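## Task

Place the green column standing upright and centred on top of the purple cube, resting there without any help from the robot at the end.

## Robot and tools

Robot: two arms, left_arm and right_arm, each with six joints and a parallel gripper. Each arm's wrist carries a camera: cam_left_wrist and cam_right_wrist, both 504x504 fisheye images, returned in that order.

Frame: all gripper poses are in one shared scene frame. The origin sits on the table top midway between the arms; +z is up, +x extends out over the table, and left_arm is on the +y side. The names left and right say nothing about image sides. The printed end_effector_position (metres) is the point between the finger pads, roughly 1 cm behind the fingertips, and can be a little wrong, more so at long reach. end_effector_quat_wxyz is the orientation. The fingers point along the gripper's +z axis and close along its y axis. Mounting plates and the metal frame behind the arms are fixed obstacles.

Joint order (used in every row and every per-joint list in results): shoulder, elbow, wrist roll, wrist pitch, waist, wrist yaw. Ignore any other ordering.

Row layout: one flat list of 14 numbers, each between -1 and 1, always covering both arms: left_arm's six joints then its opening, followed by right_arm's six joints then its opening. Joint entries are scaled offsets, not poses: 1.0 equals 1.258 rad shoulder, 1.238 elbow, 2.022 wrist roll, 2.073 wrist pitch, 1.202 waist, 2.022 wrist yaw. The opening entry is absolute: +1 fully open, -1 closed.

execute_actions(actions): a list of up to 15 actions; each action is a table of up to 15 rows, one row per 1/30 s control step. If fewer than 15 rows are given, the final row repeats until 15 steps have passed. Joint offsets in every row of an action are measured from the angles the joints had when that action began (for the first action in a call, from the last angles reported in this scene), not from the previous row. An empty list simply returns the current state and images.

move(target, speed, blocking): target is one 14-number row as above; its joint offsets are measured from the Joint positions in the most recent result that showed them. All joints travel along paths that finish together, so the hand traces a curve. speed (0.01 to 2 rad/s, default 0.5) caps the fastest joint's path. Paths last 0.5 to 10 s. Nothing slows for obstacles or the other arm. Finger openings are sent at the start. With blocking=false the result arrives after 0.5 s while motion continues; use wait(0) to poll, and call wait or stop before sending any new row or move. The result adds a move: line giving the ending (done, off_target, moving, held, fault), limits=held or limits=none, and each arm's joint farthest from target.

wait(seconds): 0 to 10; the arms keep their last command and any running move continues. stop(): brakes a running move; it needs room to stop. zoom_image(camera, region): region is [x0, y0, x1, y1] pixels in that camera's latest image, at most 504 by 504. finished_scene(scene): integer scene number (1 to 2) to end the current scene; irreversible, and the goal must already hold and stay held.

Joint ranges (rad): waist -2.618 to 3.054, shoulder 0.000 to 3.142, elbow 0.000 to 3.142, wrist pitch -1.571 to 1.571, wrist yaw -1.571 to 1.571, wrist roll -2.094 to 2.094. True ends may differ by up to 0.036 rad. An action asking a joint to go over 0.036 rad beyond its range is rejected for both arms; if the first action of a call fails this, or any action is malformed, nothing runs. Joints pushed to their real end stop there and the result reports "joint sent to its limit".

Motion limits: each control step the command can lead the measured angle only by 0.202 (waist), 0.258 (shoulder), 0.238 (elbow), 0.573 (wrist pitch), 0.522 (wrist yaw and roll) rad, and targets that would move the hand over 70 mm are scaled back. Big offsets therefore need several actions; re-command what is left. "Joint targets" shows current drive angles. "joint command not followed" means a clearance check altered some targets.

Results: Joint positions and Joint velocities list each arm's joints (rad, rad/s) plus finger-pad gap (m; 0.094 fully open). grip_measured is the measured opening on the command scale; each gripper may be off by about 1 mm.

Holding: arms can sag under zero offsets. To hold still, first send offsets back to the desired angles, then zeros, increasing the correction if a joint keeps falling short. To grip, command an opening about 0.03 below grip_measured (less for a lighter grip); keep it below while carrying. Brief tugs on held parts or pushes on loose objects may happen.

Avoid: knocking or placing anything off the table, dropping or slamming objects, hard impacts (faster moves and targets far past contact push harder), and arms touching or pressing each other. Watch for MOTOR HOT (75 °C) warnings; at 90 °C an arm halts for 10 s, at 100 °C it goes limp and falls; FAULT lines report such stops. Release a stacked column and move clear before ending the scene so it stands on its own.

Each tool is called after "Request:" as name(argument=value, ...) on one line, values as JSON.

## Session

Request:
execute_actions(actions=[])

Scene clock: 0.00 s.
left_arm: end_effector_position=(+0.3145, +0.4406, +0.1851) grip_measured=+1.000 end_effector_quat_wxyz=(+0.369, -0.076, +0.926, +0.022) | right_arm: end_effector_position=(+0.4045, -0.4987, +0.3994) grip_measured=+0.371 end_effector_quat_wxyz=(+0.255, +0.071, +0.934, -0.241)
Joint names: [shoulder, elbow, wrist roll, wrist pitch, waist, wrist yaw]
Joint positions: left_arm=[1.5   0.432 0.229 0.39  0.233 0.088 0.094] | right_arm=[ 1.408  1.384 -0.209 -0.753 -0.273  0.501  0.064]
Joint velocities: left_arm=[-0.002  0.002 -0.037  0.007  0.012 -0.051  0.   ] | right_arm=[-0.012  0.002  0.051 -0.095  0.002 -0.022 -0.   ]
Joint targets: left_arm=[1.499 0.434 0.230 0.378 0.231 0.089] | right_arm=[1.394 1.398 -0.207 -0.744 -0.271 0.508]

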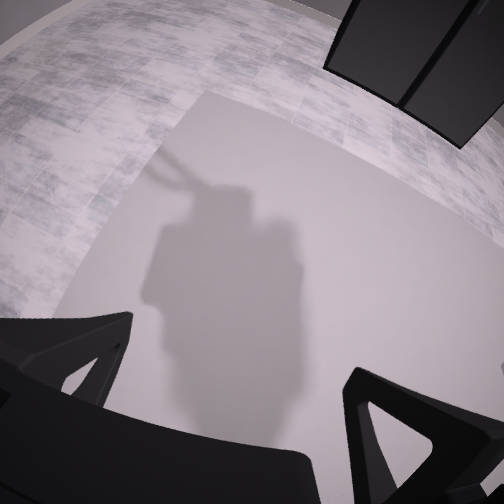

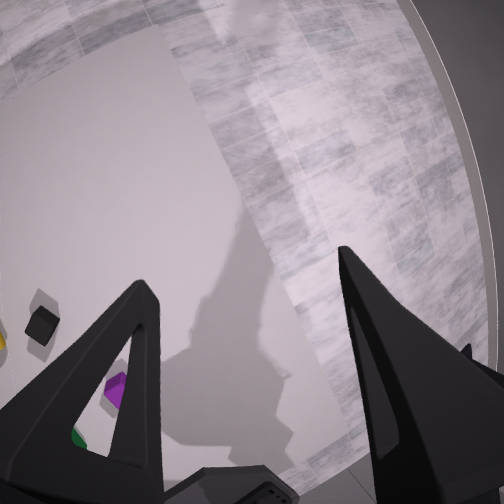

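Request:
move(target=[0,0,0,0,-0.35,0,1, 0,0,0,0,0.4,0,1], speed=0.8)

Scene clock: 2.00 s.
left_arm: end_effector_position=(+0.3350, +0.2933, +0.2066) grip_measured=+1.000 end_effector_quat_wxyz=(+0.394, +0.104, +0.910, -0.076) | right_arm: end_effector_position=(+0.4310, -0.3144, +0.4186) grip_measured=+1.000 end_effector_quat_wxyz=(+0.329, -0.132, +0.925, -0.137)
Joint names: [shoulder, elbow, wrist roll, wrist pitch, waist, wrist yaw]
Joint positions: left_arm=[ 1.5    0.432  0.229  0.39  -0.182  0.087  0.094] | right_arm=[ 1.408  1.384 -0.209 -0.753  0.204  0.494  0.094]
Joint velocities: left_arm=[-0.002 -0.012 -0.022  0.11   0.002  0.022  0.   ] | right_arm=[-0.002 -0.017  0.051 -0.022 -0.002 -0.051  0.   ]
Joint targets: left_arm=[1.500 0.432 0.229 0.390 -0.188 0.088] | right_arm=[1.408 1.384 -0.209 -0.752 0.208 0.501]
move: done; limits=none; left_arm: farthest joint: the waist, 0.006 radians from its target (0.420 radians at the start); right_arm: farthest joint: the wrist yaw, 0.007 radians from its target (0.000 radians at the start)

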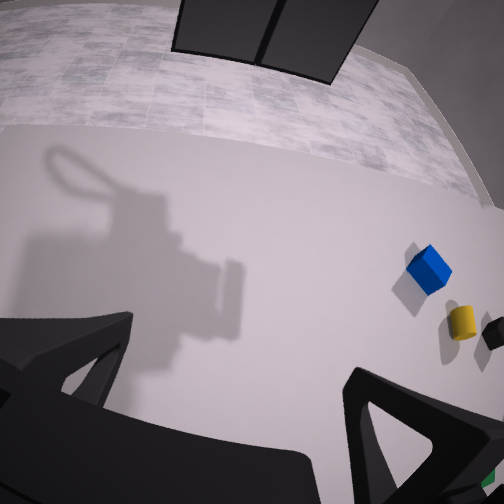

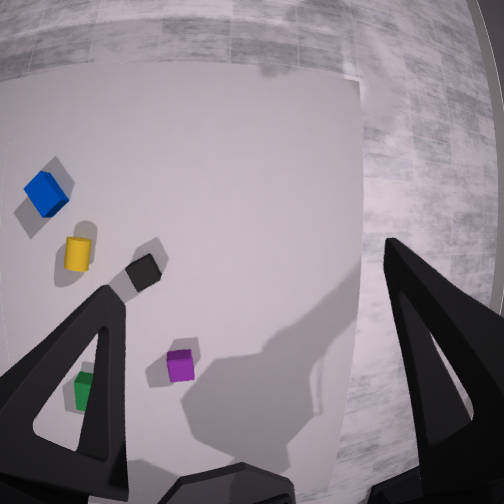

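Request:
move(target=[0,0,0,0,0.2,0,1, 0,0,0.103,-0.34,0.15,-0.244,1], speed=0.8)

Scene clock: 4.87 s.
left_arm: end_effector_position=(+0.3309, +0.3777, +0.1934) grip_measured=+1.000 end_effector_quat_wxyz=(+0.382, +0.002, +0.924, -0.021) | right_arm: end_effector_position=(+0.2492, -0.2309, +0.3667) grip_measured=+1.000 end_effector_quat_wxyz=(-0.003, -0.239, +0.967, +0.086)
Joint names: [shoulder, elbow, wrist roll, wrist pitch, waist, wrist yaw]
Joint positions: left_arm=[1.5   0.432 0.229 0.39  0.053 0.087 0.094] | right_arm=[ 1.408  1.384 -0.005 -1.441  0.374  0.012  0.094]
Joint velocities: left_arm=[-0.012 -0.007 -0.022 -0.022  0.012  0.022  0.   ] | right_arm=[ 0.002 -0.002 -0.066  0.022 -0.002  0.051  0.   ]
Joint targets: left_arm=[1.500 0.432 0.229 0.390 0.058 0.087] | right_arm=[1.408 1.384 -0.001 -1.458 0.384 0.001]
move: done; limits=none; left_arm: farthest joint: the waist, 0.006 radians from its target (0.240 radians at the start); right_arm: farthest joint: the wrist pitch, 0.016 radians from its target (0.705 radians at the start)

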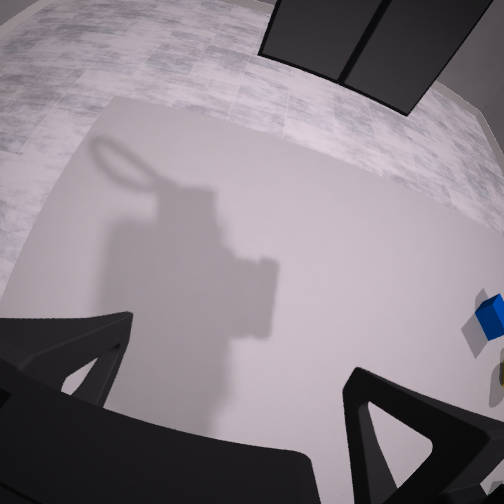

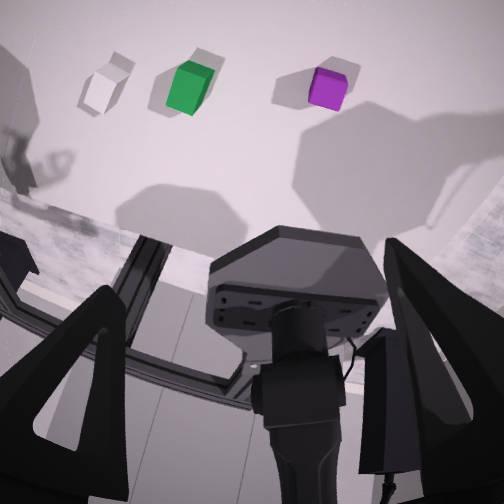

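Request:
zoom_image(camera="cam_right_wrist", region=[60,30,380,150])

Region (60, 30, 380, 150) of cam_right_wrist's 504x504 image, scaled by 1.575, with more detail than that image has; it fills the top 189 rows of this view, and the rest is white.

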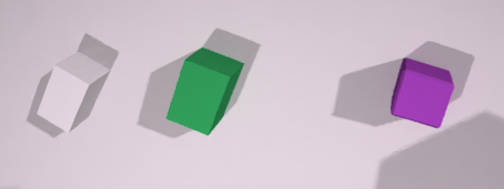

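Request:
move(target=[0,0,0,0,0.1,0,1, 0,-0.32,0,0.19,0.25,0,1], speed=0.8)

Scene clock: 9.20 s.
left_arm: end_effector_position=(+0.3218, +0.4179, +0.1879) grip_measured=+1.000 end_effector_quat_wxyz=(+0.374, -0.047, +0.926, +0.006) | right_arm: end_effector_position=(+0.1905, -0.1639, +0.2828) grip_measured=+1.000 end_effector_quat_wxyz=(-0.003, -0.377, +0.921, +0.095)
Joint names: [shoulder, elbow, wrist roll, wrist pitch, waist, wrist yaw]
Joint positions: left_arm=[1.5   0.432 0.229 0.39  0.167 0.087 0.094] | right_arm=[ 1.408  0.99  -0.005 -1.071  0.665  0.013  0.094]
Joint velocities: left_arm=[-0.002 -0.017  0.022 -0.007 -0.002  0.037  0.   ] | right_arm=[ 0.012  0.022 -0.037 -0.007 -0.022 -0.022  0.   ]
Joint targets: left_arm=[1.500 0.432 0.229 0.390 0.173 0.087] | right_arm=[1.408 0.988 -0.005 -1.047 0.674 0.012]
move: off_target (right_arm); limits=none; left_arm: farthest joint: the waist, 0.007 radians from its target (0.121 radians at the start); right_arm: farthest joint: the wrist pitch, 0.024 radians from its target (0.395 radians at the start)

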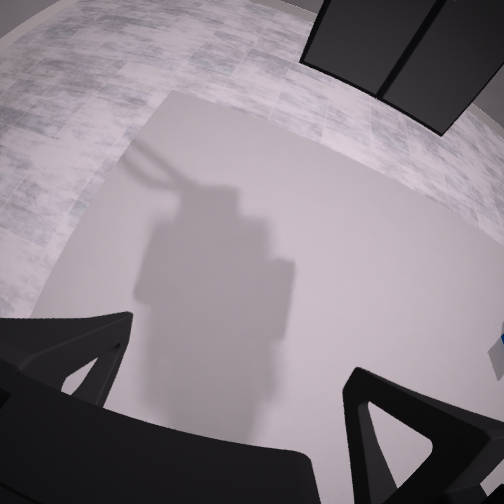

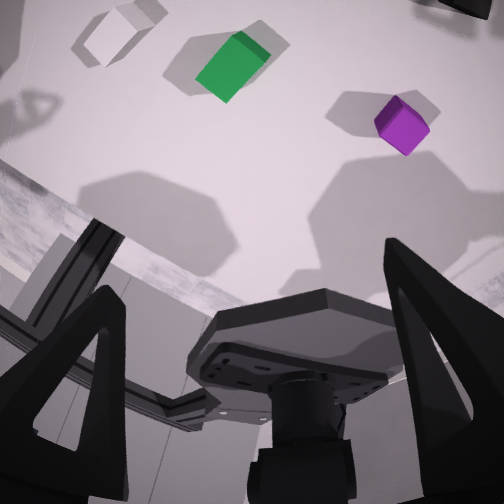

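Request:
zoom_image(camera="cam_right_wrist", region=[150,0,450,170])

Region (150, 0, 450, 170) of cam_right_wrist's 504x504 image, scaled by 1.680, with more detail than that image has; it fills the top 286 rows of this view, and the rest is white.

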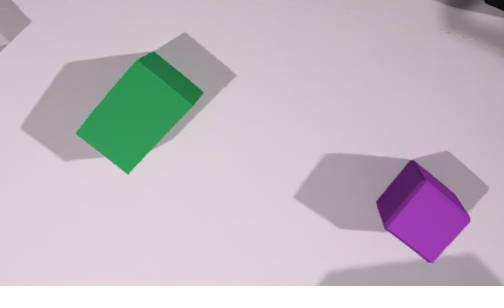

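Request:
move(target=[0,0,0,0,0,0,1, 0.24,0,0.52,0.14,0.23,0,1], speed=0.8)

Scene clock: 14.90 s.
left_arm: end_effector_position=(+0.3218, +0.4179, +0.1879) grip_measured=+1.000 end_effector_quat_wxyz=(+0.374, -0.047, +0.926, +0.006) | right_arm: end_effector_position=(+0.1539, -0.0748, +0.2274) grip_measured=+1.000 end_effector_quat_wxyz=(-0.054, +0.000, +0.995, +0.082)
Joint names: [shoulder, elbow, wrist roll, wrist pitch, waist, wrist yaw]
Joint positions: left_arm=[1.5   0.432 0.229 0.39  0.167 0.087 0.094] | right_arm=[ 1.708  0.99   1.041 -0.799  0.93   0.014  0.094]
Joint velocities: left_arm=[-0.007  0.002  0.022 -0.022 -0.002  0.037  0.   ] | right_arm=[-0.017 -0.017  0.022  0.037  0.002  0.051  0.   ]
Joint targets: left_arm=[1.500 0.432 0.229 0.390 0.167 0.087] | right_arm=[1.710 0.990 1.047 -0.781 0.941 0.014]
move: done; limits=none; left_arm: farthest joint: the waist, 0.000 radians from its target (0.000 radians at the start); right_arm: farthest joint: the wrist pitch, 0.019 radians from its target (0.290 radians at the start)

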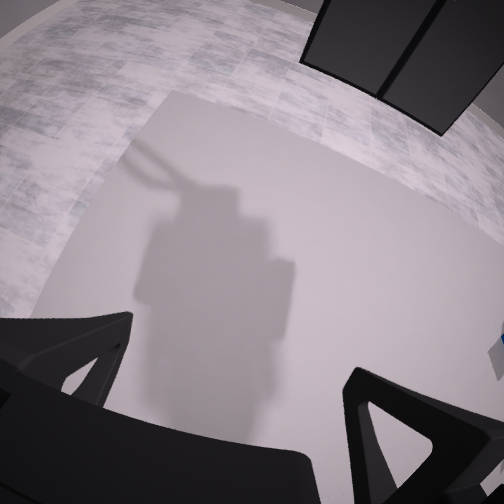

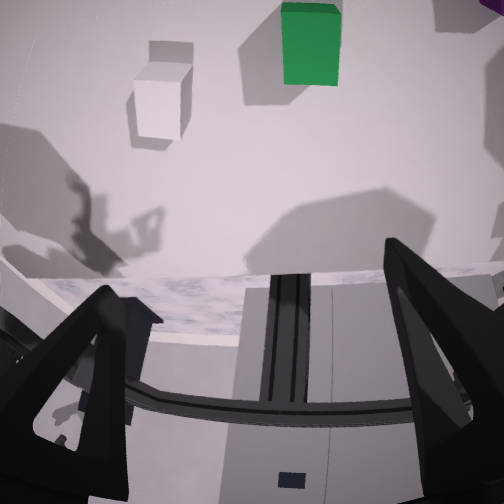

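Request:
move(target=[0,0,0,0,0,0,1, 0.196,-0.202,-0.088,0.245,-0.147,0,1], speed=0.8)

Scene clock: 17.23 s.
left_arm: end_effector_position=(+0.3218, +0.4179, +0.1879) grip_measured=+1.000 end_effector_quat_wxyz=(+0.374, -0.047, +0.926, +0.006) | right_arm: end_effector_position=(+0.1670, -0.1039, +0.1111) grip_measured=+1.000 end_effector_quat_wxyz=(-0.051, +0.001, +0.996, +0.078)
Joint names: [shoulder, elbow, wrist roll, wrist pitch, waist, wrist yaw]
Joint positions: left_arm=[1.5   0.432 0.229 0.39  0.167 0.087 0.094] | right_arm=[ 1.955  0.747  0.87  -0.311  0.757  0.013  0.094]
Joint velocities: left_arm=[-0.017  0.022  0.037 -0.007 -0.007 -0.037  0.   ] | right_arm=[-0.002 -0.002 -0.051  0.007  0.012  0.051  0.   ]
Joint targets: left_arm=[1.500 0.432 0.229 0.390 0.167 0.087] | right_arm=[1.954 0.740 0.863 -0.291 0.754 0.014]
move: done; limits=none; left_arm: farthest joint: the waist, 0.000 radians from its target (0.000 radians at the start); right_arm: farthest joint: the wrist pitch, 0.020 radians from its target (0.508 radians at the start)

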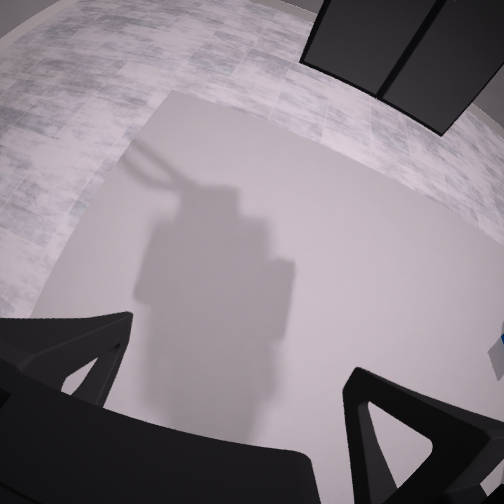

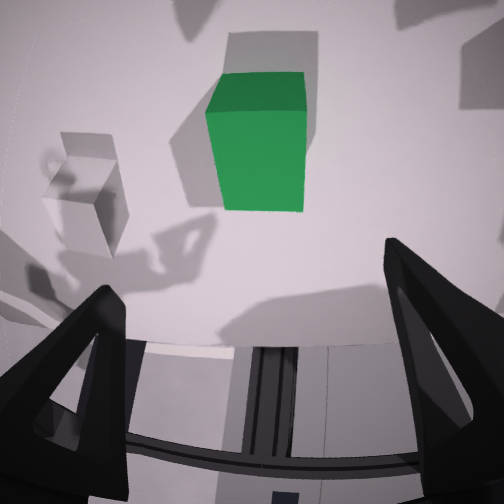

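Request:
move(target=[0,0,0,0,0,0,1, 0.175,0.016,-0.046,0.105,-0.077,0,1], speed=0.5)

Scene clock: 19.60 s.
left_arm: end_effector_position=(+0.3218, +0.4179, +0.1879) grip_measured=+1.000 end_effector_quat_wxyz=(+0.374, -0.047, +0.926, +0.006) | right_arm: end_effector_position=(+0.1745, -0.1159, +0.0535) grip_measured=+1.000 end_effector_quat_wxyz=(-0.058, +0.002, +0.996, +0.069)
Joint names: [shoulder, elbow, wrist roll, wrist pitch, waist, wrist yaw]
Joint positions: left_arm=[1.5   0.432 0.229 0.39  0.167 0.087 0.094] | right_arm=[ 2.175  0.747  0.783 -0.113  0.667  0.013  0.094]
Joint velocities: left_arm=[-0.022 -0.007 -0.007  0.051 -0.007  0.022  0.   ] | right_arm=[-0.007  0.017 -0.007  0.022 -0.012  0.007  0.   ]
Joint targets: left_arm=[1.500 0.432 0.229 0.390 0.167 0.087] | right_arm=[2.175 0.767 0.777 -0.093 0.664 0.014]
move: done; limits=none; left_arm: farthest joint: the waist, 0.000 radians from its target (0.000 radians at the start); right_arm: farthest joint: the elbow, 0.020 radians from its target (0.020 radians at the start)

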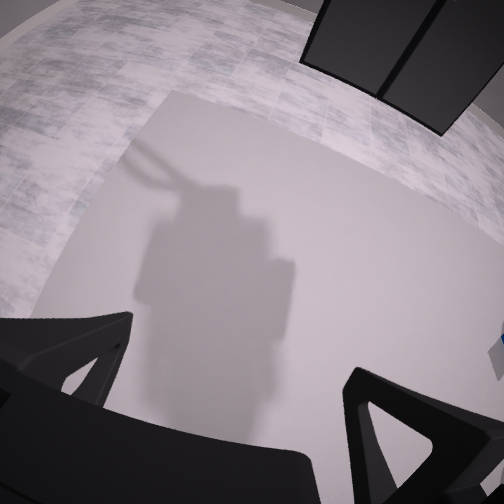

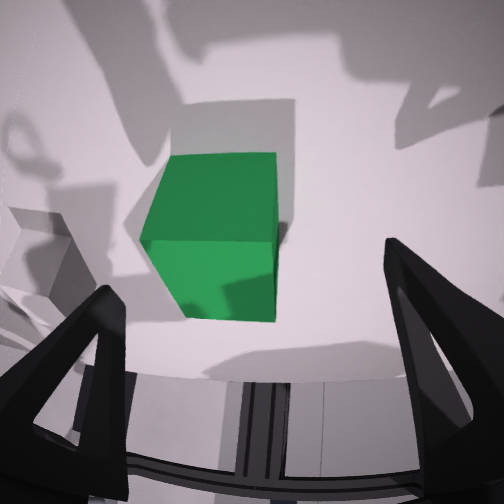

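Request:
move(target=[0,0,0,0,0,0,1, 0.111,0.036,0.008,0.046,0.014,0,1], speed=0.3)

Scene clock: 22.10 s.
left_arm: end_effector_position=(+0.3218, +0.4179, +0.1879) grip_measured=+1.000 end_effector_quat_wxyz=(+0.374, -0.047, +0.926, +0.006) | right_arm: end_effector_position=(+0.1628, -0.1173, +0.0228) grip_measured=+1.000 end_effector_quat_wxyz=(-0.071, +0.002, +0.996, +0.055)
Joint names: [shoulder, elbow, wrist roll, wrist pitch, waist, wrist yaw]
Joint positions: left_arm=[1.5   0.432 0.229 0.39  0.167 0.087 0.094] | right_arm=[ 2.311  0.768  0.794 -0.036  0.672  0.013  0.094]
Joint velocities: left_arm=[-0.022 -0.017 -0.037 -0.037 -0.007  0.066  0.   ] | right_arm=[ 0.012  0.007 -0.022  0.037 -0.017 -0.007  0.   ]
Joint targets: left_arm=[1.500 0.432 0.229 0.390 0.167 0.087] | right_arm=[2.315 0.791 0.799 -0.017 0.684 0.013]
move: off_target (right_arm); limits=none; left_arm: farthest joint: the waist, 0.000 radians from its target (0.000 radians at the start); right_arm: farthest joint: the elbow, 0.023 radians from its target (0.044 radians at the start)

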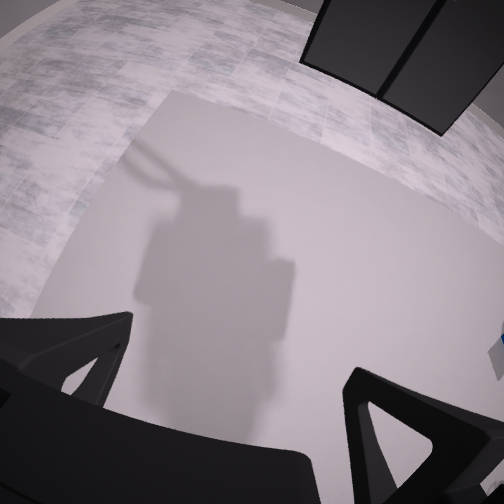

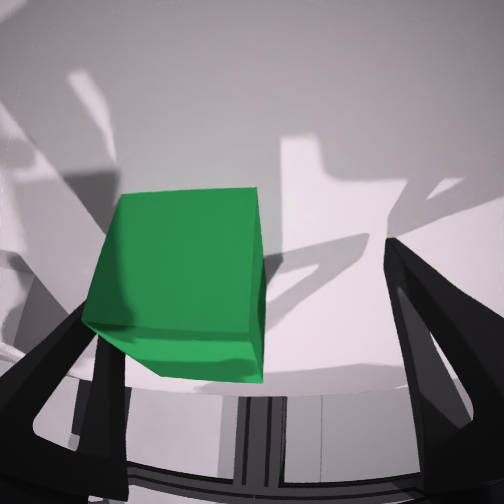

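Request:
move(target=[0,0,0,0,0,0,1, -0.3,0,0,-0.23,0,0.055,1], speed=0.5)

Scene clock: 26.30 s.
left_arm: end_effector_position=(+0.3218, +0.4179, +0.1879) grip_measured=+1.000 end_effector_quat_wxyz=(+0.374, -0.047, +0.926, +0.006) | right_arm: end_effector_position=(+0.1720, -0.1571, +0.1092) grip_measured=+1.000 end_effector_quat_wxyz=(-0.071, -0.005, +0.997, -0.014)
Joint names: [shoulder, elbow, wrist roll, wrist pitch, waist, wrist yaw]
Joint positions: left_arm=[1.5   0.432 0.229 0.39  0.167 0.087 0.094] | right_arm=[ 1.954  0.768  0.794 -0.492  0.672  0.112  0.094]
Joint velocities: left_arm=[ 0.012 -0.017 -0.007  0.007  0.002  0.022  0.   ] | right_arm=[ 0.002 -0.012  0.022  0.007 -0.017 -0.081  0.   ]
Joint targets: left_arm=[1.500 0.432 0.229 0.390 0.167 0.087] | right_arm=[1.934 0.768 0.794 -0.513 0.672 0.125]
move: off_target (right_arm); limits=none; left_arm: farthest joint: the waist, 0.000 radians from its target (0.000 radians at the start); right_arm: farthest joint: the shoulder, 0.021 radians from its target (0.377 radians at the start)

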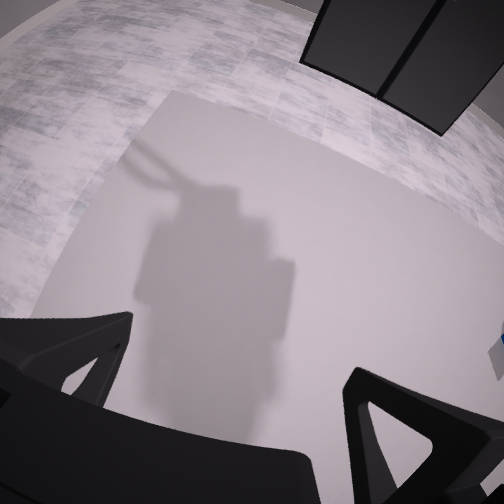

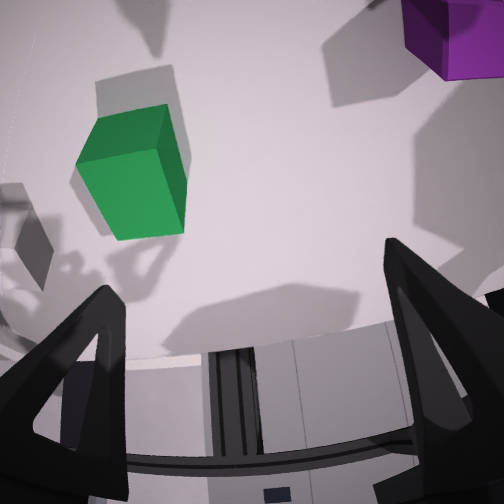

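Request:
move(target=[0,0,0,0,0,0,1, 0,0.055,0.119,0.02,0.2,0.04,1], speed=0.5)

Scene clock: 28.90 s.
left_arm: end_effector_position=(+0.3218, +0.4179, +0.1879) grip_measured=+1.000 end_effector_quat_wxyz=(+0.374, -0.047, +0.926, +0.006) | right_arm: end_effector_position=(+0.1562, -0.1042, +0.1255) grip_measured=+1.000 end_effector_quat_wxyz=(-0.007, +0.002, +1.000, +0.001)
Joint names: [shoulder, elbow, wrist roll, wrist pitch, waist, wrist yaw]
Joint positions: left_arm=[1.5   0.432 0.229 0.39  0.167 0.087 0.094] | right_arm=[ 1.954  0.812  1.028 -0.465  0.905  0.177  0.094]
Joint velocities: left_arm=[-0.007  0.002 -0.037  0.066  0.002 -0.007  0.   ] | right_arm=[-0.002  0.002  0.022 -0.007 -0.007 -0.051  0.   ]
Joint targets: left_arm=[1.500 0.432 0.229 0.390 0.167 0.087] | right_arm=[1.954 0.837 1.034 -0.450 0.912 0.192]
move: off_target (right_arm); limits=none; left_arm: farthest joint: the waist, 0.000 radians from its target (0.000 radians at the start); right_arm: farthest joint: the elbow, 0.024 radians from its target (0.068 radians at the start)

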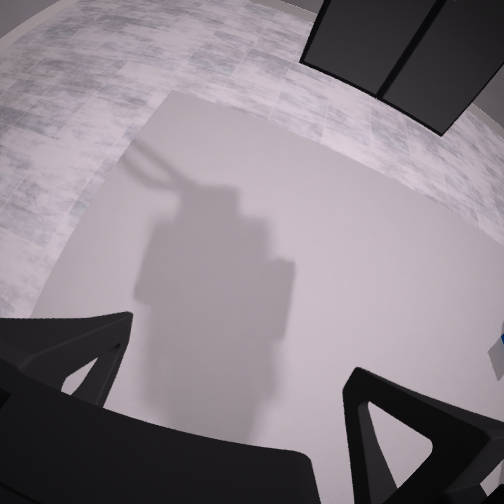

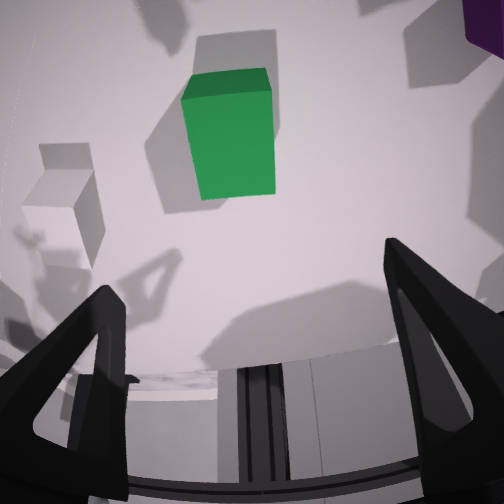

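Request:
move(target=[0,0,0,0,0,0,1, 0.21,0.03,-0.017,0.115,-0.03,0,1], speed=0.4)

Scene clock: 31.00 s.
left_arm: end_effector_position=(+0.3218, +0.4179, +0.1879) grip_measured=+1.000 end_effector_quat_wxyz=(+0.374, -0.047, +0.926, +0.006) | right_arm: end_effector_position=(+0.1524, -0.1020, +0.0586) grip_measured=+1.000 end_effector_quat_wxyz=(-0.017, -0.000, +1.000, -0.013)
Joint names: [shoulder, elbow, wrist roll, wrist pitch, waist, wrist yaw]
Joint positions: left_arm=[1.5   0.432 0.229 0.39  0.167 0.087 0.094] | right_arm=[ 2.218  0.825  0.999 -0.244  0.874  0.177  0.094]
Joint velocities: left_arm=[ 0.007  0.002  0.007  0.022 -0.017 -0.037  0.   ] | right_arm=[-0.012 -0.007 -0.051  0.051 -0.007 -0.037  0.   ]
Joint targets: left_arm=[1.500 0.432 0.229 0.390 0.167 0.087] | right_arm=[2.219 0.850 0.994 -0.227 0.869 0.177]
move: off_target (right_arm); limits=none; left_arm: farthest joint: the waist, 0.000 radians from its target (0.000 radians at the start); right_arm: farthest joint: the elbow, 0.024 radians from its target (0.037 radians at the start)

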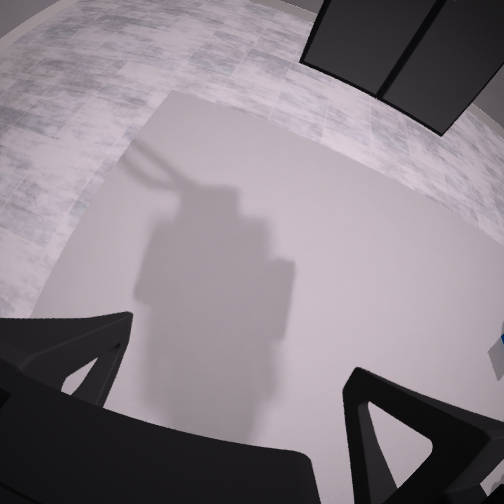

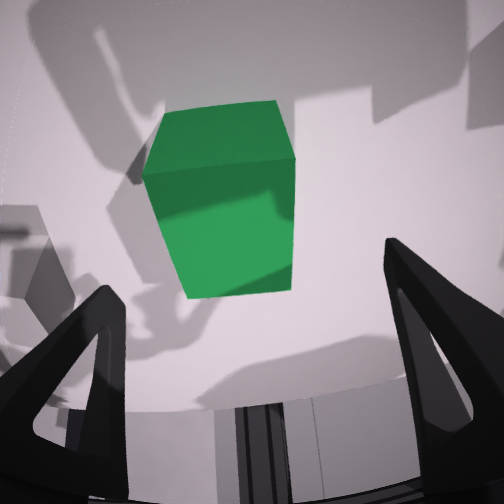

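Request:
move(target=[0,0,0,0,0,0,1, 0.135,0.08,-0.032,0.05,-0.058,0,1], speed=0.3)

Scene clock: 32.53 s.
left_arm: end_effector_position=(+0.3218, +0.4179, +0.1879) grip_measured=+1.000 end_effector_quat_wxyz=(+0.374, -0.047, +0.926, +0.006) | right_arm: end_effector_position=(+0.1659, -0.1010, +0.0185) grip_measured=+1.000 end_effector_quat_wxyz=(-0.024, +0.002, +1.000, -0.019)
Joint names: [shoulder, elbow, wrist roll, wrist pitch, waist, wrist yaw]
Joint positions: left_arm=[1.5   0.432 0.229 0.39  0.167 0.087 0.094] | right_arm=[ 2.384  0.9    0.94  -0.159  0.807  0.177  0.094]
Joint velocities: left_arm=[-0.007  0.007 -0.037 -0.037 -0.002  0.007  0.   ] | right_arm=[-0.022 -0.017  0.066 -0.022  0.002  0.022  0.   ]
Joint targets: left_arm=[1.500 0.432 0.229 0.390 0.167 0.087] | right_arm=[2.388 0.924 0.934 -0.141 0.804 0.177]
move: off_target (right_arm); limits=none; left_arm: farthest joint: the waist, 0.000 radians from its target (0.000 radians at the start); right_arm: farthest joint: the elbow, 0.024 radians from its target (0.099 radians at the start)

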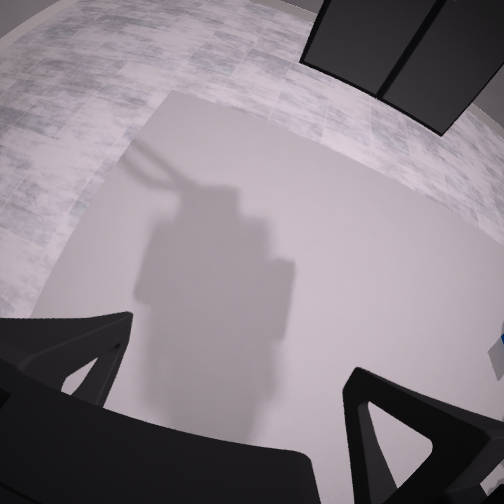

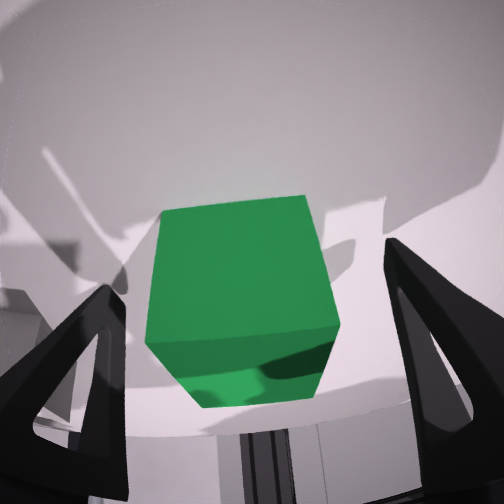

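Request:
move(target=[0,0,0,0,0,0,1, 0,0.02,0,0,0,0,-0.2])

Request:
move(target=[0,0,0,0,0,0,1, -0.1,0.02,0,-0.05,0,0,-0.2])

Scene clock: 33.57 s.
left_arm: end_effector_position=(+0.3218, +0.4179, +0.1879) grip_measured=+1.000 end_effector_quat_wxyz=(+0.374, -0.047, +0.926, +0.006) | right_arm: end_effector_position=(+0.1658, -0.1008, +0.0185) grip_measured=-0.160 end_effector_quat_wxyz=(-0.024, +0.002, +1.000, -0.018)
Joint names: [shoulder, elbow, wrist roll, wrist pitch, waist, wrist yaw]
Joint positions: left_arm=[1.5   0.432 0.229 0.39  0.167 0.087 0.094] | right_arm=[ 2.384  0.9    0.939 -0.158  0.807  0.176  0.039]
Joint velocities: left_arm=[-0.012  0.002  0.022 -0.022  0.002 -0.051  0.   ] | right_arm=[-0.017  0.022  0.022  0.007  0.002  0.007  0.001]
Joint targets: left_arm=[1.500 0.432 0.229 0.390 0.167 0.087] | right_arm=[2.384 0.925 0.940 -0.158 0.807 0.177]
move: off_target (right_arm); limits=none; left_arm: farthest joint: the waist, 0.000 radians from its target (0.000 radians at the start); right_arm: farthest joint: the elbow, 0.025 radians from its target (0.025 radians at the start)

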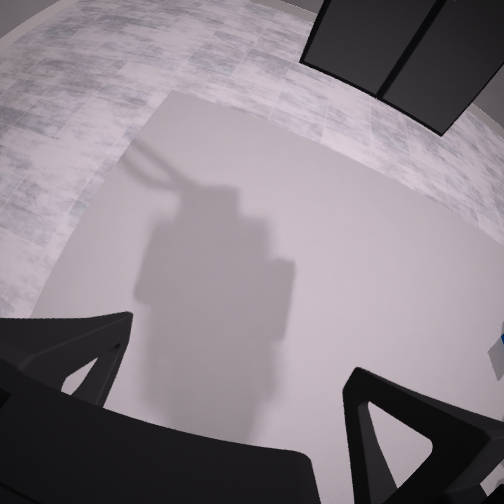

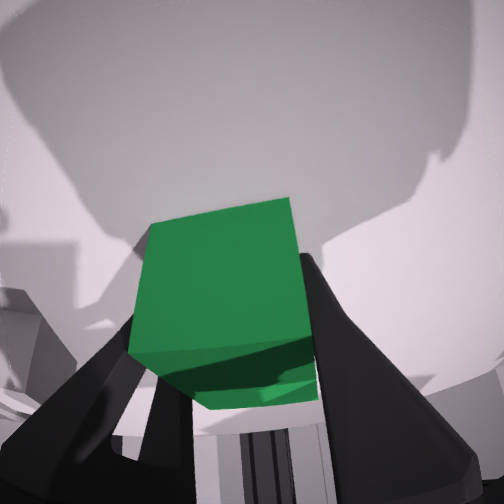

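Scene clock: 34.63 s.
left_arm: end_effector_position=(+0.3218, +0.4179, +0.1879) grip_measured=+1.000 end_effector_quat_wxyz=(+0.374, -0.047, +0.926, +0.006) | right_arm: end_effector_position=(+0.1763, -0.0960, +0.0469) grip_measured=-0.160 end_effector_quat_wxyz=(-0.017, +0.004, +1.000, -0.009)
Joint names: [shoulder, elbow, wrist roll, wrist pitch, waist, wrist yaw]
Joint positions: left_arm=[1.5   0.432 0.229 0.39  0.167 0.087 0.094] | right_arm=[ 2.278  0.9    0.939 -0.24   0.807  0.176  0.039]
Joint velocities: left_arm=[-0.007 -0.012  0.095  0.051 -0.007 -0.051  0.   ] | right_arm=[-0.022  0.002 -0.007 -0.037 -0.002  0.022  0.   ]
Joint targets: left_arm=[1.500 0.432 0.229 0.390 0.167 0.087] | right_arm=[2.259 0.925 0.939 -0.262 0.807 0.176]
move: off_target (right_arm); limits=none; left_arm: farthest joint: the waist, 0.000 radians from its target (0.000 radians at the start); right_arm: farthest joint: the elbow, 0.025 radians from its target (0.025 radians at the start)

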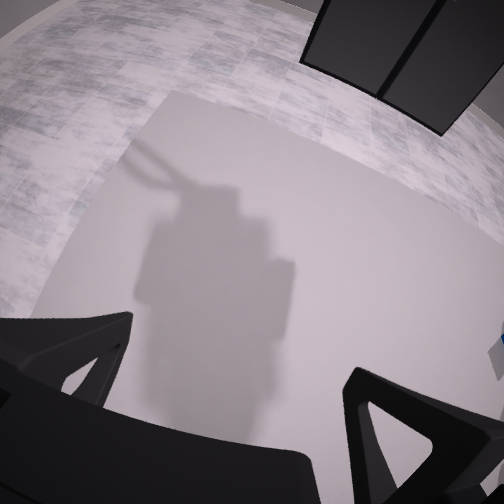

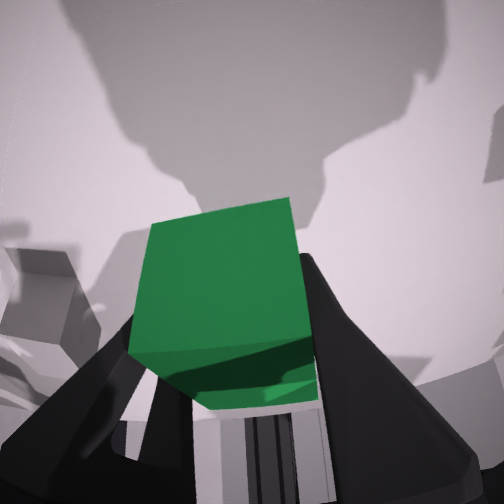

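Request:
move(target=[0,0,0,0,0,0,1, 0,0.02,-0.464,0,0,0,-0.2], speed=0.9)

Request:
move(target=[0,0,0,0,0,0,1, 0.083,0.02,0,0.04,0,0,-0.2], speed=0.2)

Scene clock: 37.27 s.
left_arm: end_effector_position=(+0.3218, +0.4179, +0.1879) grip_measured=+1.000 end_effector_quat_wxyz=(+0.374, -0.047, +0.926, +0.006) | right_arm: end_effector_position=(+0.1762, -0.0961, +0.0470) grip_measured=-0.158 end_effector_quat_wxyz=(-0.020, -0.446, +0.895, -0.000)
Joint names: [shoulder, elbow, wrist roll, wrist pitch, waist, wrist yaw]
Joint positions: left_arm=[1.5   0.432 0.229 0.39  0.167 0.087 0.094] | right_arm=[ 2.278  0.9    0.007 -0.241  0.807  0.176  0.04 ]
Joint velocities: left_arm=[-0.017 -0.012 -0.037 -0.051 -0.002 -0.037  0.   ] | right_arm=[-0.007  0.017  0.037  0.037 -0.017 -0.022  0.   ]
Joint targets: left_arm=[1.500 0.432 0.229 0.390 0.167 0.087] | right_arm=[2.278 0.925 0.001 -0.240 0.807 0.176]
move: off_target (right_arm); limits=none; left_arm: farthest joint: the waist, 0.000 radians from its target (0.000 radians at the start); right_arm: farthest joint: the elbow, 0.025 radians from its target (0.025 radians at the start)

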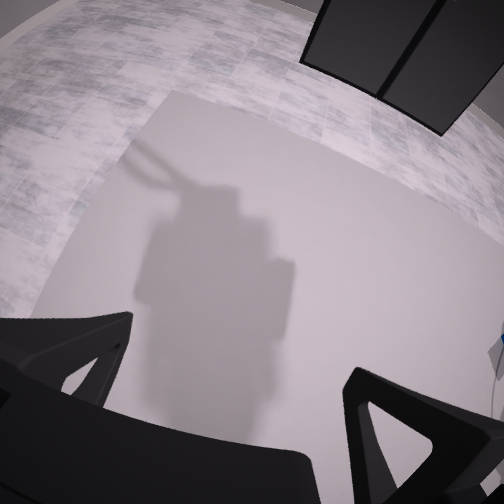

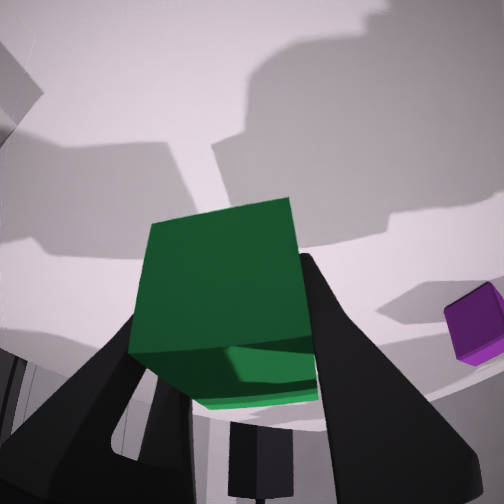

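Scene clock: 38.37 s.
left_arm: end_effector_position=(+0.3218, +0.4179, +0.1879) grip_measured=+1.000 end_effector_quat_wxyz=(+0.374, -0.047, +0.926, +0.006) | right_arm: end_effector_position=(+0.1634, -0.1043, +0.0196) grip_measured=-0.158 end_effector_quat_wxyz=(-0.038, -0.449, +0.893, -0.009)
Joint names: [shoulder, elbow, wrist roll, wrist pitch, waist, wrist yaw]
Joint positions: left_arm=[1.5   0.432 0.229 0.39  0.167 0.087 0.094] | right_arm=[ 2.381  0.9    0.007 -0.179  0.807  0.176  0.04 ]
Joint velocities: left_arm=[-0.017 -0.002  0.022 -0.022  0.002 -0.037  0.   ] | right_arm=[-0.007 -0.002  0.007 -0.022 -0.002 -0.037  0.001]
Joint targets: left_arm=[1.500 0.432 0.229 0.390 0.167 0.087] | right_arm=[2.382 0.925 0.007 -0.158 0.807 0.176]
move: off_target (right_arm); limits=none; left_arm: farthest joint: the waist, 0.000 radians from its target (0.000 radians at the start); right_arm: farthest joint: the elbow, 0.025 radians from its target (0.025 radians at the start)

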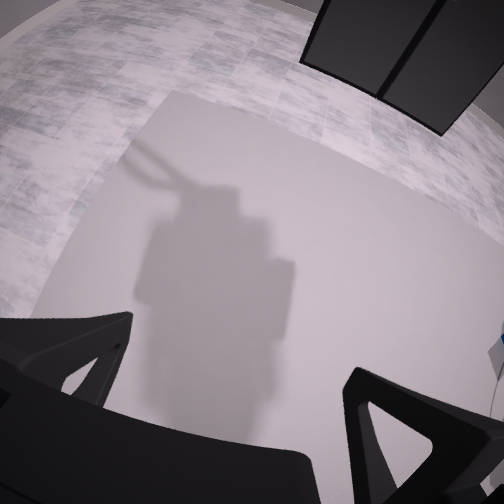

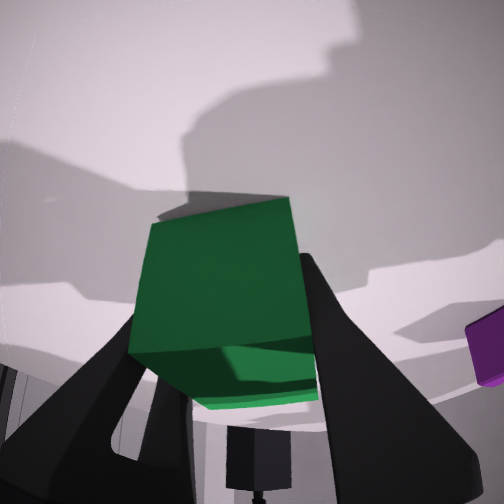

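Request:
move(target=[0,0,0,0,0,0,1, -0.25,0.02,0,-0.1,0,0,-0.2], speed=0.6)

Request:
move(target=[0,0,0,0,0,0,1, 0.1,0.33,0,0.57,-0.6,-0.087,-0.2], speed=0.7)

Scene clock: 42.70 s.
left_arm: end_effector_position=(+0.3218, +0.4179, +0.1879) grip_measured=+1.000 end_effector_quat_wxyz=(+0.374, -0.047, +0.926, +0.006) | right_arm: end_effector_position=(+0.1946, -0.0898, +0.0998) grip_measured=-0.158 end_effector_quat_wxyz=(+0.010, -0.440, +0.898, +0.013)
Joint names: [shoulder, elbow, wrist roll, wrist pitch, waist, wrist yaw]
Joint positions: left_arm=[1.5   0.432 0.229 0.39  0.167 0.087 0.094] | right_arm=[ 2.086  0.902  0.007 -0.37   0.807  0.179  0.04 ]
Joint velocities: left_arm=[-0.002  0.017 -0.051 -0.037 -0.002  0.022  0.   ] | right_arm=[-0.012 -0.022 -0.066  0.037 -0.022 -0.007 -0.001]
Joint targets: left_arm=[1.500 0.432 0.229 0.390 0.167 0.087] | right_arm=[2.067 0.925 0.007 -0.386 0.807 0.176]
move: off_target (right_arm); limits=none; left_arm: farthest joint: the waist, 0.000 radians from its target (0.000 radians at the start); right_arm: farthest joint: the elbow, 0.022 radians from its target (0.032 radians at the start)

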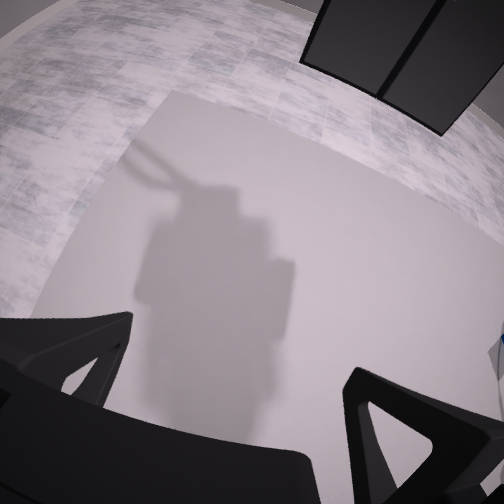

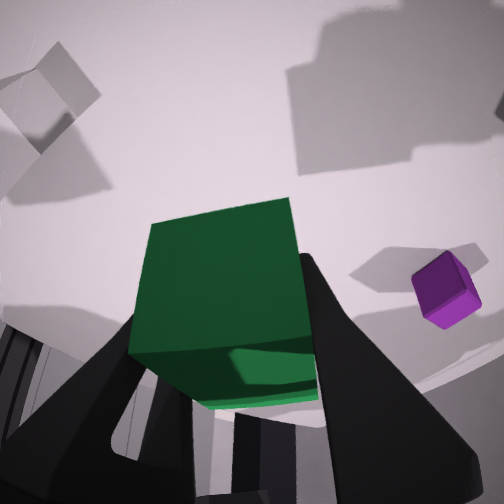

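Scene clock: 45.13 s.
left_arm: end_effector_position=(+0.3218, +0.4179, +0.1879) grip_measured=+1.000 end_effector_quat_wxyz=(+0.374, -0.047, +0.926, +0.006) | right_arm: end_effector_position=(+0.6234, -0.2208, +0.2561) grip_measured=-0.159 end_effector_quat_wxyz=(+0.593, -0.020, +0.798, +0.111)
Joint names: [shoulder, elbow, wrist roll, wrist pitch, waist, wrist yaw]
Joint positions: left_arm=[1.5   0.432 0.229 0.39  0.167 0.087 0.094] | right_arm=[2.212 1.282 0.007 0.773 0.076 0.015 0.04 ]
Joint velocities: left_arm=[ 0.007 -0.007  0.022 -0.051  0.012 -0.037  0.   ] | right_arm=[ 0.002 -0.007 -0.051  0.007 -0.012 -0.081 -0.   ]
Joint targets: left_arm=[1.500 0.432 0.229 0.390 0.167 0.087] | right_arm=[2.212 1.311 0.007 0.812 0.086 0.003]
move: off_target (right_arm); limits=none; left_arm: farthest joint: the waist, 0.000 radians from its target (0.000 radians at the start); right_arm: farthest joint: the wrist pitch, 0.038 radians from its target (1.181 radians at the start)

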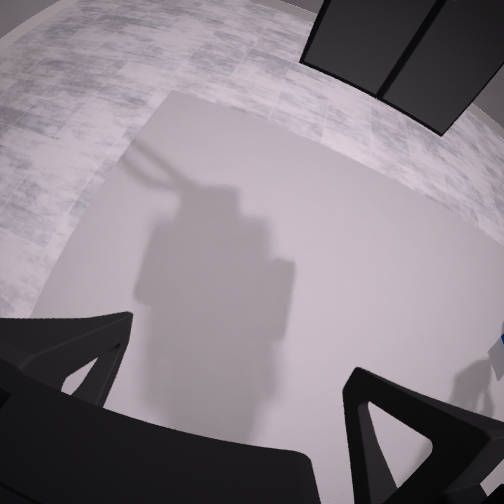

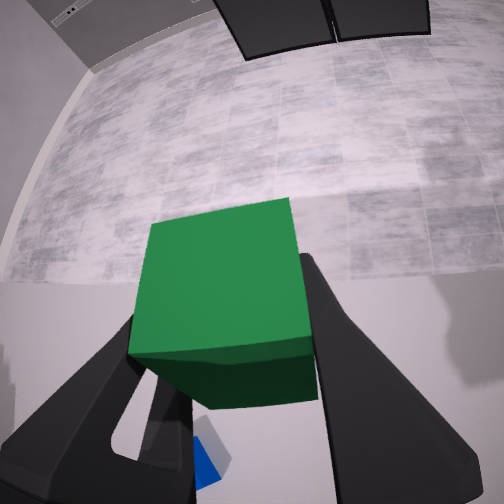

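Request:
move(target=[0,0,0,0,0,0,1, 0.4,-0.02,0,0.27,0,0,-0.2], speed=0.5)

Scene clock: 48.87 s.
left_arm: end_effector_position=(+0.3218, +0.4179, +0.1879) grip_measured=+1.000 end_effector_quat_wxyz=(+0.374, -0.047, +0.926, +0.006) | right_arm: end_effector_position=(+0.5752, -0.2028, +0.0835) grip_measured=-0.159 end_effector_quat_wxyz=(+0.593, -0.020, +0.797, +0.111)
Joint names: [shoulder, elbow, wrist roll, wrist pitch, waist, wrist yaw]
Joint positions: left_arm=[1.5   0.432 0.229 0.39  0.167 0.087 0.094] | right_arm=[2.719 1.269 0.006 1.295 0.076 0.015 0.04 ]
Joint velocities: left_arm=[ 0.012 -0.002 -0.022 -0.007 -0.002  0.007  0.   ] | right_arm=[-0.002  0.007 -0.037  0.007 -0.002  0.022 -0.   ]
Joint targets: left_arm=[1.500 0.432 0.229 0.390 0.167 0.087] | right_arm=[2.715 1.257 0.007 1.333 0.076 0.015]
move: off_target (right_arm); limits=none; left_arm: farthest joint: the waist, 0.000 radians from its target (0.000 radians at the start); right_arm: farthest joint: the wrist pitch, 0.038 radians from its target (0.559 radians at the start)

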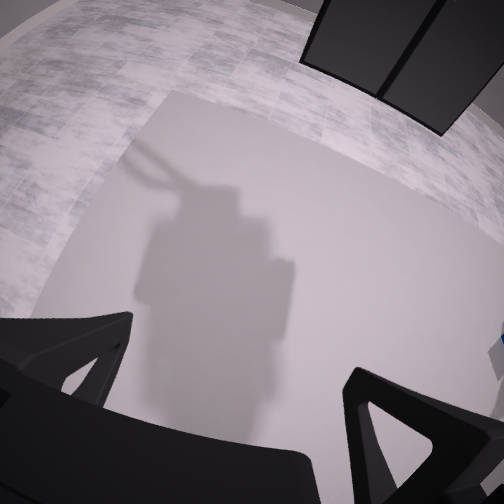

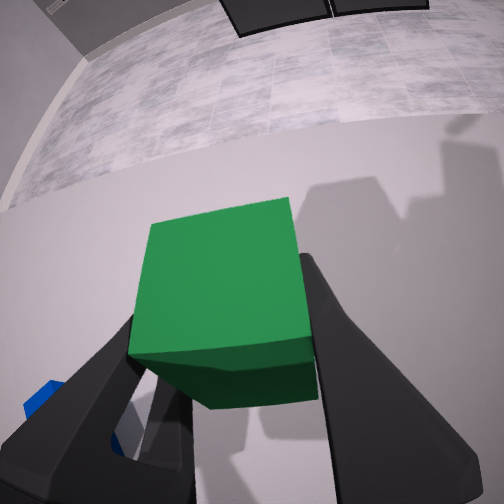

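Request:
move(target=[0,0,0,0,0,0,1, 0.11,0,0.07,0.1,0,0,-0.2], speed=0.2)

Scene clock: 51.03 s.
left_arm: end_effector_position=(+0.3218, +0.4179, +0.1879) grip_measured=+1.000 end_effector_quat_wxyz=(+0.374, -0.047, +0.926, +0.006) | right_arm: end_effector_position=(+0.5527, -0.2026, +0.0551) grip_measured=-0.159 end_effector_quat_wxyz=(+0.603, +0.037, +0.782, +0.153)
Joint names: [shoulder, elbow, wrist roll, wrist pitch, waist, wrist yaw]
Joint positions: left_arm=[1.5   0.432 0.229 0.39  0.167 0.087 0.094] | right_arm=[2.854 1.269 0.144 1.477 0.076 0.015 0.04 ]
Joint velocities: left_arm=[-0.002  0.002  0.051  0.022  0.007 -0.037  0.   ] | right_arm=[-0.012 -0.002 -0.037  0.022 -0.012 -0.007 -0.   ]
Joint targets: left_arm=[1.500 0.432 0.229 0.390 0.167 0.087] | right_arm=[2.858 1.269 0.148 1.502 0.076 0.015]
move: off_target (right_arm); limits=none; left_arm: farthest joint: the waist, 0.000 radians from its target (0.000 radians at the start); right_arm: farthest joint: the wrist pitch, 0.025 radians from its target (0.207 radians at the start)

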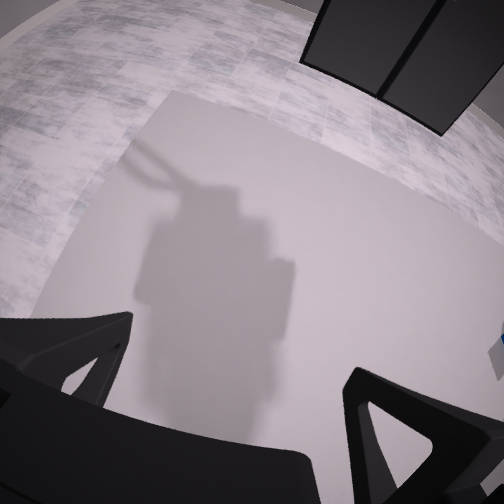

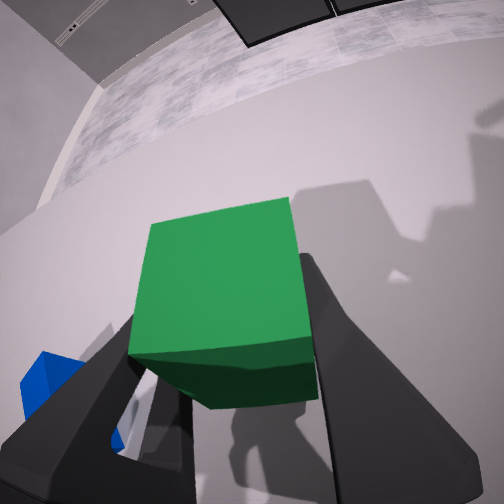

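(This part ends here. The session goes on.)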